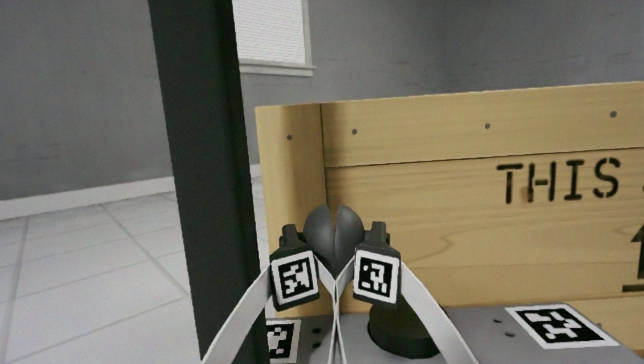

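Emit:
execute_actions:
  actions:
    - {"r2":{"base":{"translate_m":-0.11}}}
  cameras: []

Emit:
execute_actions:
  actions:
    - {"r2":{"base":{"rotate_rad":0.15}}}
  cameras: []

Emit:
execute_actions:
  actions:
    - {"r2":{"joints":{"arm_m":0.2},"contact_limits":{"arm_m":13}}}
  cameras: ["r2_wrist_camera","r2_head_camera"]

Scene clock: 1168.80 s.
r1.base_odometry: x=+3.056 y=+0.327 heading=-1.520 (m, m, rad; r1's odometry frame)
r1.turned_by_wheels: +0.000 (rad since the last result)
r1.turned_by_imu: +0.001 (rad since the last result)
r1.base_tilt: forward=-1.9 right=-0.3 (deg)
r1.lidar_m: - - 2.35 2.47 4.67 4.92 0.48 2.73 0.31 0.21 0.15 -
r1.head_depth_mm: 2432 2028 1728 1522 959 862 945 / 2405 2014 1734 1512 951 859 811 / 2366 2004 1711 1493 949 853 994 / 2357 1990 1723 1482 942 850 803 / 2269 1965 1684 1489 934 848 796 / 2165 1935 1672 1465 1299 1167 1092 / 2051 1907 1674 1463 1311 1180 1077
r1.base_status: not commanded
r1.joint_positions: lift_m=+0.550 arm_m=+0.000 wrist_yaw_rad=+3.100 wrist_pitch_rad=-0.021 wrist_roll_rad=+0.017 gripper_m=+0.000 head_pan_rad=-0.005 head_tilt_rad=-1.090
r1.joint_status: not commanded
r1.on_its_own: left_wheel is at rest, and its effort (+37) is outside its rest range (-18 to +18); right_wheel is at rest, and its effort (+43) is outside its rest range (-18 to +18)
r1.motor_effort: left_wheel=+37(39) right_wheel=+43(43) lift_m=+21(21) arm_m=-1(2) wrist_yaw_rad=+1(1) wrist_pitch_rad=+8(8) wrist_roll_rad=+0(0) gripper_m=-2(2) head_pan_rad=+2(2) head_tilt_rad=-4(4) (%)
r1.hand_pose: x=-0.0106 y=+0.1103 z=+0.6593 quat_wxyz=(+0.022, +0.713, -0.007, +0.701) (m; r1's base frame)
r1.wrist_depth_mm: - - - - - - - / - - - - - - - / - - - - - - - / - - - - - - - / - - - - - - - / - - - - - - - / - - - - - - -
r2.base_odometry: x=-0.406 y=-0.514 heading=+2.344 (m, m, rad; r2's odometry frame)
r2.turned_by_wheels: +0.000 (rad since the last result)
r2.turned_by_imu: -0.001 (rad since the last result)
r2.base_tilt: forward=-1.2 right=+1.8 (deg)
r2.lidar_m: 2.88 4.65 4.29 2.62 2.32 2.33 2.78 0.81 0.50 0.48 0.44 2.43
r2.head_depth_mm: 1720 1122 1038 1193 1221 1213 1141 / 1710 614 1059 1186 1262 1218 - / 1697 655 1036 1319 1278 - - / 1679 670 1043 1180 - - - / 1675 1101 570 1166 1233 1187 1115 / 1660 576 550 1300 1255 1185 1118 / 487 519 542 1329 1250 1175 1112
r2.base_status: done
r2.joint_positions: lift_m=+0.170 arm_m=+0.000 wrist_yaw_rad=-0.009 wrist_pitch_rad=+0.000 wrist_roll_rad=+0.000 gripper_m=+0.000 head_pan_rad=-1.571 head_tilt_rad=-1.189
r2.joint_status: not commanded
r2.motor_effort: left_wheel=-3(11) right_wheel=+3(2) lift_m=+44(44) arm_m=-4(4) wrist_yaw_rad=+0(1) wrist_pitch_rad=+8(8) wrist_roll_rad=+0(0) gripper_m=-3(2) head_pan_rad=+0(0) head_tilt_rad=-5(4) (%)
r2.hand_pose: x=-0.0239 y=-0.4016 z=+0.2841 quat_wxyz=(+0.707, -0.003, -0.707, -0.004) (m; r2's base frame)
r2.wrist_depth_mm: - - - - - - - / 204 - - - - - - / 199 - 316 313 313 312 316 / 195 - 324 327 326 325 326 / 194 994 335 330 333 334 335 / 199 718 341 346 345 345 342 / 205 294 291 279 285 351 296
r3.base_odometry: x=-1.932 y=-3.845 heading=-1.539 (m, m, rad; r3's odometry frame)
r3.turned_by_wheels: +0.000 (rad since the last result)
r3.turned_by_imu: +0.000 (rad since the last result)
r3.base_tilt: forward=-0.7 right=+1.2 (deg)
r3.lidar_m: - - 0.15 0.25 0.65 0.63 2.67 2.44 2.46 0.19 0.15 -
r3.head_depth_mm: 1814 1645 1503 1383 1255 870 - / 1824 1657 1516 1387 913 847 - / 1838 1649 1515 1379 918 849 - / 1851 1666 1519 1392 914 860 - / 1857 1679 1515 1396 921 862 - / 1852 1675 1529 1400 920 867 1119 / 1870 1675 1530 1407 922 874 995
r3.base_status: not commanded
r3.joint_positions: lift_m=+0.500 arm_m=+0.001 wrist_yaw_rad=+3.100 wrist_pitch_rad=-0.022 wrist_roll_rad=+0.002 gripper_m=+0.000 head_pan_rad=+0.000 head_tilt_rad=-1.092
r3.joint_status: not commanded
r3.on_its_own: right_wheel is at rest, and its effort (+23) is outside its rest range (-18 to +18)
r3.motor_effort: left_wheel=+3(4) right_wheel=+23(22) lift_m=+30(31) arm_m=+0(0) wrist_yaw_rad=+0(0) wrist_pitch_rad=+8(8) wrist_roll_rad=-2(1) gripper_m=-3(3) head_pan_rad=+0(1) head_tilt_rad=-5(6) (%)
r3.hand_pose: x=-0.0107 y=+0.1097 z=+0.6090 quat_wxyz=(+0.023, +0.707, -0.007, +0.706) (m; r3's base frame)
r3.wrist_depth_mm: - - - 298 - - - / - - - 307 281 - - / - - - 602 - - - / - - - - - - - / - - - - - - - / - - - - 549 557 - / 427 516 - 695 441 435 442
pictures: none
No camera images: the call's "cameras" was empty. Leave "cameras" out to get every camera's image.

Scene clock: 1170.07 s.
r1.base_odometry: x=+3.056 y=+0.327 heading=-1.520 (m, m, rad; r1's odometry frame)
r1.turned_by_wheels: +0.000 (rad since the last result)
r1.turned_by_imu: +0.000 (rad since the last result)
r1.base_tilt: forward=-1.9 right=-0.5 (deg)
r1.lidar_m: - - 2.35 2.46 4.66 4.92 0.48 2.73 0.31 0.21 0.15 -
r1.head_depth_mm: 2422 2013 1734 1519 960 862 941 / 2405 1988 1736 1508 950 860 814 / 2365 1989 1700 1507 949 857 993 / 2334 1973 1698 1494 944 850 802 / 2264 1947 1693 1492 933 843 794 / 2177 1925 1681 1482 1296 1169 1098 / 2053 1922 1652 1461 1306 1185 1078
r1.base_status: not commanded
r1.joint_positions: lift_m=+0.550 arm_m=+0.000 wrist_yaw_rad=+3.100 wrist_pitch_rad=-0.021 wrist_roll_rad=+0.017 gripper_m=+0.000 head_pan_rad=-0.005 head_tilt_rad=-1.090
r1.joint_status: not commanded
r1.on_its_own: left_wheel is at rest, and its effort (+38) is outside its rest range (-18 to +18); right_wheel is at rest, and its effort (+43) is outside its rest range (-18 to +18)
r1.motor_effort: left_wheel=+38(38) right_wheel=+43(43) lift_m=+21(21) arm_m=-2(2) wrist_yaw_rad=+1(0) wrist_pitch_rad=+8(8) wrist_roll_rad=+0(0) gripper_m=-1(3) head_pan_rad=+2(2) head_tilt_rad=-4(4) (%)
r1.hand_pose: x=-0.0106 y=+0.1103 z=+0.6593 quat_wxyz=(+0.022, +0.713, -0.007, +0.701) (m; r1's base frame)
r1.wrist_depth_mm: - - - - - - - / - - - - - - - / - - - - - - - / - - - - - - - / - - - - - - - / - - - - - - - / - - - - - - -
r2.base_odometry: x=-0.406 y=-0.514 heading=+2.493 (m, m, rad; r2's odometry frame)
r2.turned_by_wheels: +0.150 (rad since the last result)
r2.turned_by_imu: +0.152 (rad since the last result)
r2.base_tilt: forward=-1.1 right=+1.8 (deg)
r2.lidar_m: 3.22 4.63 3.51 2.46 2.33 2.38 3.09 0.63 0.50 0.45 2.41 2.47
r2.head_depth_mm: 1711 1091 1037 1168 1159 1214 1144 / 1710 1106 1030 1276 1266 1217 - / 1689 1110 1040 1198 1273 - - / 1681 1098 578 1174 - - - / 1676 579 556 1160 1247 1188 1113 / 491 522 553 1339 1255 1185 1119 / 1654 1531 1419 1329 1249 1178 1114
r2.base_status: done
r2.joint_positions: lift_m=+0.170 arm_m=+0.000 wrist_yaw_rad=-0.009 wrist_pitch_rad=+0.000 wrist_roll_rad=+0.000 gripper_m=+0.000 head_pan_rad=-1.571 head_tilt_rad=-1.189
r2.joint_status: not commanded
r2.motor_effort: left_wheel=-3(10) right_wheel=+2(5) lift_m=+44(44) arm_m=-4(5) wrist_yaw_rad=+0(0) wrist_pitch_rad=+7(8) wrist_roll_rad=+0(0) gripper_m=-3(2) head_pan_rad=+1(0) head_tilt_rad=-5(3) (%)
r2.hand_pose: x=-0.0239 y=-0.4016 z=+0.2841 quat_wxyz=(+0.707, -0.003, -0.707, -0.004) (m; r2's base frame)
r2.wrist_depth_mm: - 189 - - - - - / - 196 - - - - - / - 200 329 315 303 292 281 / - 207 338 329 314 302 289 / - 213 348 335 321 309 299 / 808 673 359 347 329 318 306 / 594 529 262 283 270 277 312
r3.base_odometry: x=-1.932 y=-3.845 heading=-1.539 (m, m, rad; r3's odometry frame)
r3.turned_by_wheels: +0.000 (rad since the last result)
r3.turned_by_imu: +0.000 (rad since the last result)
r3.base_tilt: forward=-0.7 right=+1.2 (deg)
r3.lidar_m: - - 0.15 0.25 0.65 0.64 2.68 2.44 2.44 0.19 0.15 -
r3.head_depth_mm: 1827 1658 1498 1370 1251 869 - / 1840 1657 1501 1384 913 849 - / 1834 1665 1507 1386 913 849 - / 1846 1659 1513 1392 918 859 - / 1861 1670 1523 1401 921 861 - / 1854 1664 1520 1390 923 866 1126 / 1863 1687 1522 1402 925 875 995
r3.base_status: not commanded
r3.joint_positions: lift_m=+0.500 arm_m=+0.001 wrist_yaw_rad=+3.100 wrist_pitch_rad=-0.022 wrist_roll_rad=+0.002 gripper_m=+0.000 head_pan_rad=+0.000 head_tilt_rad=-1.092
r3.joint_status: not commanded
r3.on_its_own: right_wheel is at rest, and its effort (+22) is outside its rest range (-18 to +18)
r3.motor_effort: left_wheel=+3(3) right_wheel=+22(22) lift_m=+30(31) arm_m=+0(0) wrist_yaw_rad=+0(1) wrist_pitch_rad=+8(8) wrist_roll_rad=-1(1) gripper_m=-3(3) head_pan_rad=+0(0) head_tilt_rad=-6(5) (%)
r3.hand_pose: x=-0.0107 y=+0.1097 z=+0.6090 quat_wxyz=(+0.023, +0.707, -0.007, +0.706) (m; r3's base frame)
r3.wrist_depth_mm: - - - 298 - - - / - - - 307 279 - - / - - - 601 - - - / - - - - - - - / - - - - - - - / - 552 - - 552 557 - / 485 555 - 678 441 438 443
pictures: none
No camera images: the call's "cameras" was empty. Leave "cameras" out to get every camera's image.

Scene clock: 1172.30 s.
r1.base_odometry: x=+3.056 y=+0.327 heading=-1.520 (m, m, rad; r1's odometry frame)
r1.turned_by_wheels: +0.000 (rad since the last result)
r1.turned_by_imu: +0.001 (rad since the last result)
r1.base_tilt: forward=-2.0 right=-0.5 (deg)
r1.lidar_m: - - 2.34 2.45 4.67 4.95 0.48 2.73 0.31 0.21 0.15 -
r1.head_depth_mm: 2432 2025 1753 1523 956 861 945 / 2392 1994 1716 1499 955 860 813 / 2392 1978 1711 1501 946 854 989 / 2369 1976 1702 1489 941 849 801 / 2290 1956 1676 1486 940 847 800 / 2171 1941 1673 1463 1298 1174 1098 / 2068 1908 1664 1467 1305 1183 1080
r1.base_status: not commanded
r1.joint_positions: lift_m=+0.550 arm_m=+0.000 wrist_yaw_rad=+3.100 wrist_pitch_rad=-0.021 wrist_roll_rad=+0.017 gripper_m=+0.000 head_pan_rad=-0.005 head_tilt_rad=-1.090
r1.joint_status: not commanded
r1.on_its_own: left_wheel is at rest, and its effort (+38) is outside its rest range (-18 to +18); right_wheel is at rest, and its effort (+43) is outside its rest range (-18 to +18)
r1.motor_effort: left_wheel=+38(38) right_wheel=+43(43) lift_m=+21(21) arm_m=-2(1) wrist_yaw_rad=+1(0) wrist_pitch_rad=+8(8) wrist_roll_rad=+0(0) gripper_m=-3(2) head_pan_rad=+2(2) head_tilt_rad=-4(4) (%)
r1.hand_pose: x=-0.0106 y=+0.1103 z=+0.6593 quat_wxyz=(+0.022, +0.713, -0.007, +0.701) (m; r1's base frame)
r1.wrist_depth_mm: - - - - - - - / - - - - - - - / - - - - - - - / - - - - - - - / - - - - - - - / - - - - - - - / - - - - - - -
r2.base_odometry: x=-0.406 y=-0.514 heading=+2.493 (m, m, rad; r2's odometry frame)
r2.turned_by_wheels: +0.000 (rad since the last result)
r2.turned_by_imu: -0.001 (rad since the last result)
r2.base_tilt: forward=-0.9 right=+1.9 (deg)
r2.lidar_m: 3.20 4.64 3.53 2.46 2.33 2.38 3.10 0.63 0.51 0.45 2.42 2.47
r2.head_depth_mm: 1726 1093 1042 1170 1158 1209 1146 / 1711 1109 1036 1274 1269 1215 - / 1702 1105 1040 1198 1278 - - / 1691 1105 579 1187 1233 - - / 1663 579 557 1158 1253 1190 1113 / 490 522 554 1342 1256 1182 1117 / 1654 1529 1423 1331 1254 1181 1113
r2.base_status: not commanded
r2.joint_positions: lift_m=+0.170 arm_m=+0.142 wrist_yaw_rad=-0.013 wrist_pitch_rad=-0.001 wrist_roll_rad=+0.000 gripper_m=+0.000 head_pan_rad=-1.571 head_tilt_rad=-1.189
r2.joint_status: arm_m contact_stop (moved +0.141 of +0.200)
r2.on_its_own: arm_m is slack since a contact_stop, until your next command for it (your +0.200 is given up)
r2.motor_effort: left_wheel=-4(6) right_wheel=+3(4) lift_m=+44(44) arm_m=+0(12) wrist_yaw_rad=+2(3) wrist_pitch_rad=+8(8) wrist_roll_rad=+0(0) gripper_m=-2(3) head_pan_rad=+1(1) head_tilt_rad=-4(4) (%)
r2.contact_limits: arm_m 13 (drawing in: default 28, maximum 46; extending or still: default 40, maximum 64)
r2.hand_pose: x=-0.0247 y=-0.5427 z=+0.2840 quat_wxyz=(+0.707, -0.004, -0.707, -0.005) (m; r2's base frame)
r2.wrist_depth_mm: - - - - - - - / - - - - 169 160 154 / - - 184 177 170 163 157 / - - 190 182 175 169 162 / - - 196 189 180 174 167 / 799 769 204 194 185 179 172 / 583 567 209 201 194 184 177
r3.base_odometry: x=-1.932 y=-3.845 heading=-1.539 (m, m, rad; r3's odometry frame)
r3.turned_by_wheels: +0.000 (rad since the last result)
r3.turned_by_imu: +0.000 (rad since the last result)
r3.base_tilt: forward=-0.7 right=+1.2 (deg)
r3.lidar_m: - - 0.15 0.25 0.66 0.64 2.67 2.43 2.46 0.19 0.15 -
r3.head_depth_mm: 1813 1647 1510 1380 1249 873 - / 1826 1649 1507 1384 911 847 - / 1827 1661 1511 1383 915 853 - / 1849 1655 1514 1400 916 862 - / 1848 1663 1520 1392 919 861 - / 1847 1683 1524 1401 921 864 1125 / 1865 1671 1522 1402 921 874 993
r3.base_status: not commanded
r3.joint_positions: lift_m=+0.500 arm_m=+0.001 wrist_yaw_rad=+3.100 wrist_pitch_rad=-0.022 wrist_roll_rad=+0.002 gripper_m=+0.000 head_pan_rad=+0.000 head_tilt_rad=-1.092
r3.joint_status: not commanded
r3.on_its_own: right_wheel is at rest, and its effort (+22) is outside its rest range (-18 to +18)
r3.motor_effort: left_wheel=+4(3) right_wheel=+22(22) lift_m=+30(30) arm_m=+0(0) wrist_yaw_rad=-1(0) wrist_pitch_rad=+8(8) wrist_roll_rad=-2(1) gripper_m=-3(3) head_pan_rad=+0(1) head_tilt_rad=-6(5) (%)
r3.hand_pose: x=-0.0107 y=+0.1097 z=+0.6090 quat_wxyz=(+0.023, +0.707, -0.007, +0.706) (m; r3's base frame)
r3.wrist_depth_mm: - - - 298 - - - / - - - 308 280 - - / - - - 604 - - - / - - - - - - - / - - - - - - - / - - - 618 549 560 - / 636 641 - 643 443 437 445
pictures: r2_head_camera (sideways: a quarter turn clockwise sets it upright), r2_wrist_camera
Images, in order (width x height): r2_head_camera 896x504, r2_wrist_camera 644x364.

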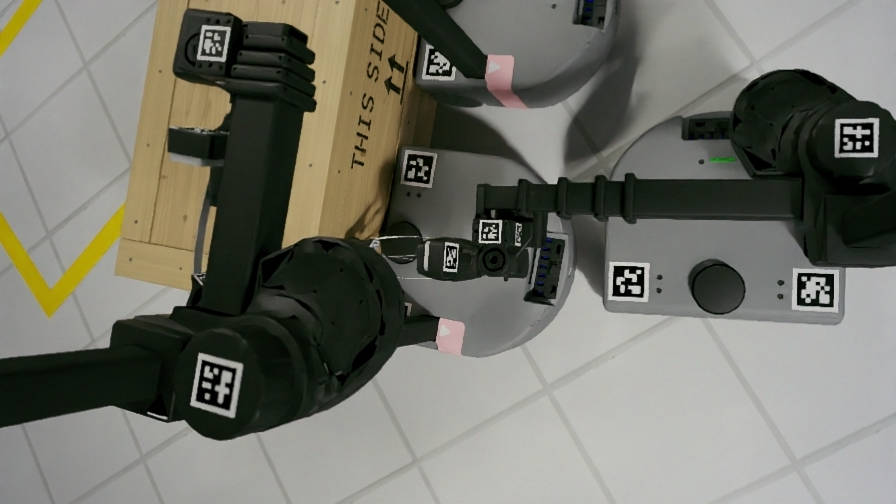

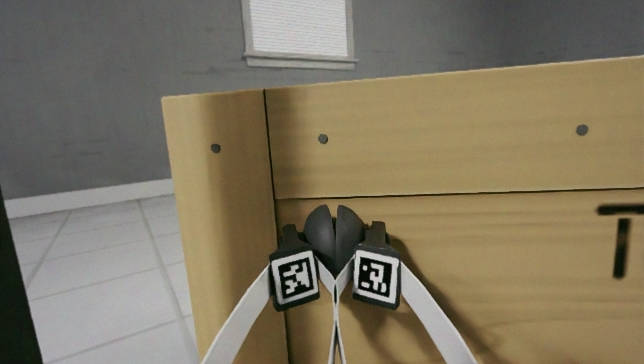

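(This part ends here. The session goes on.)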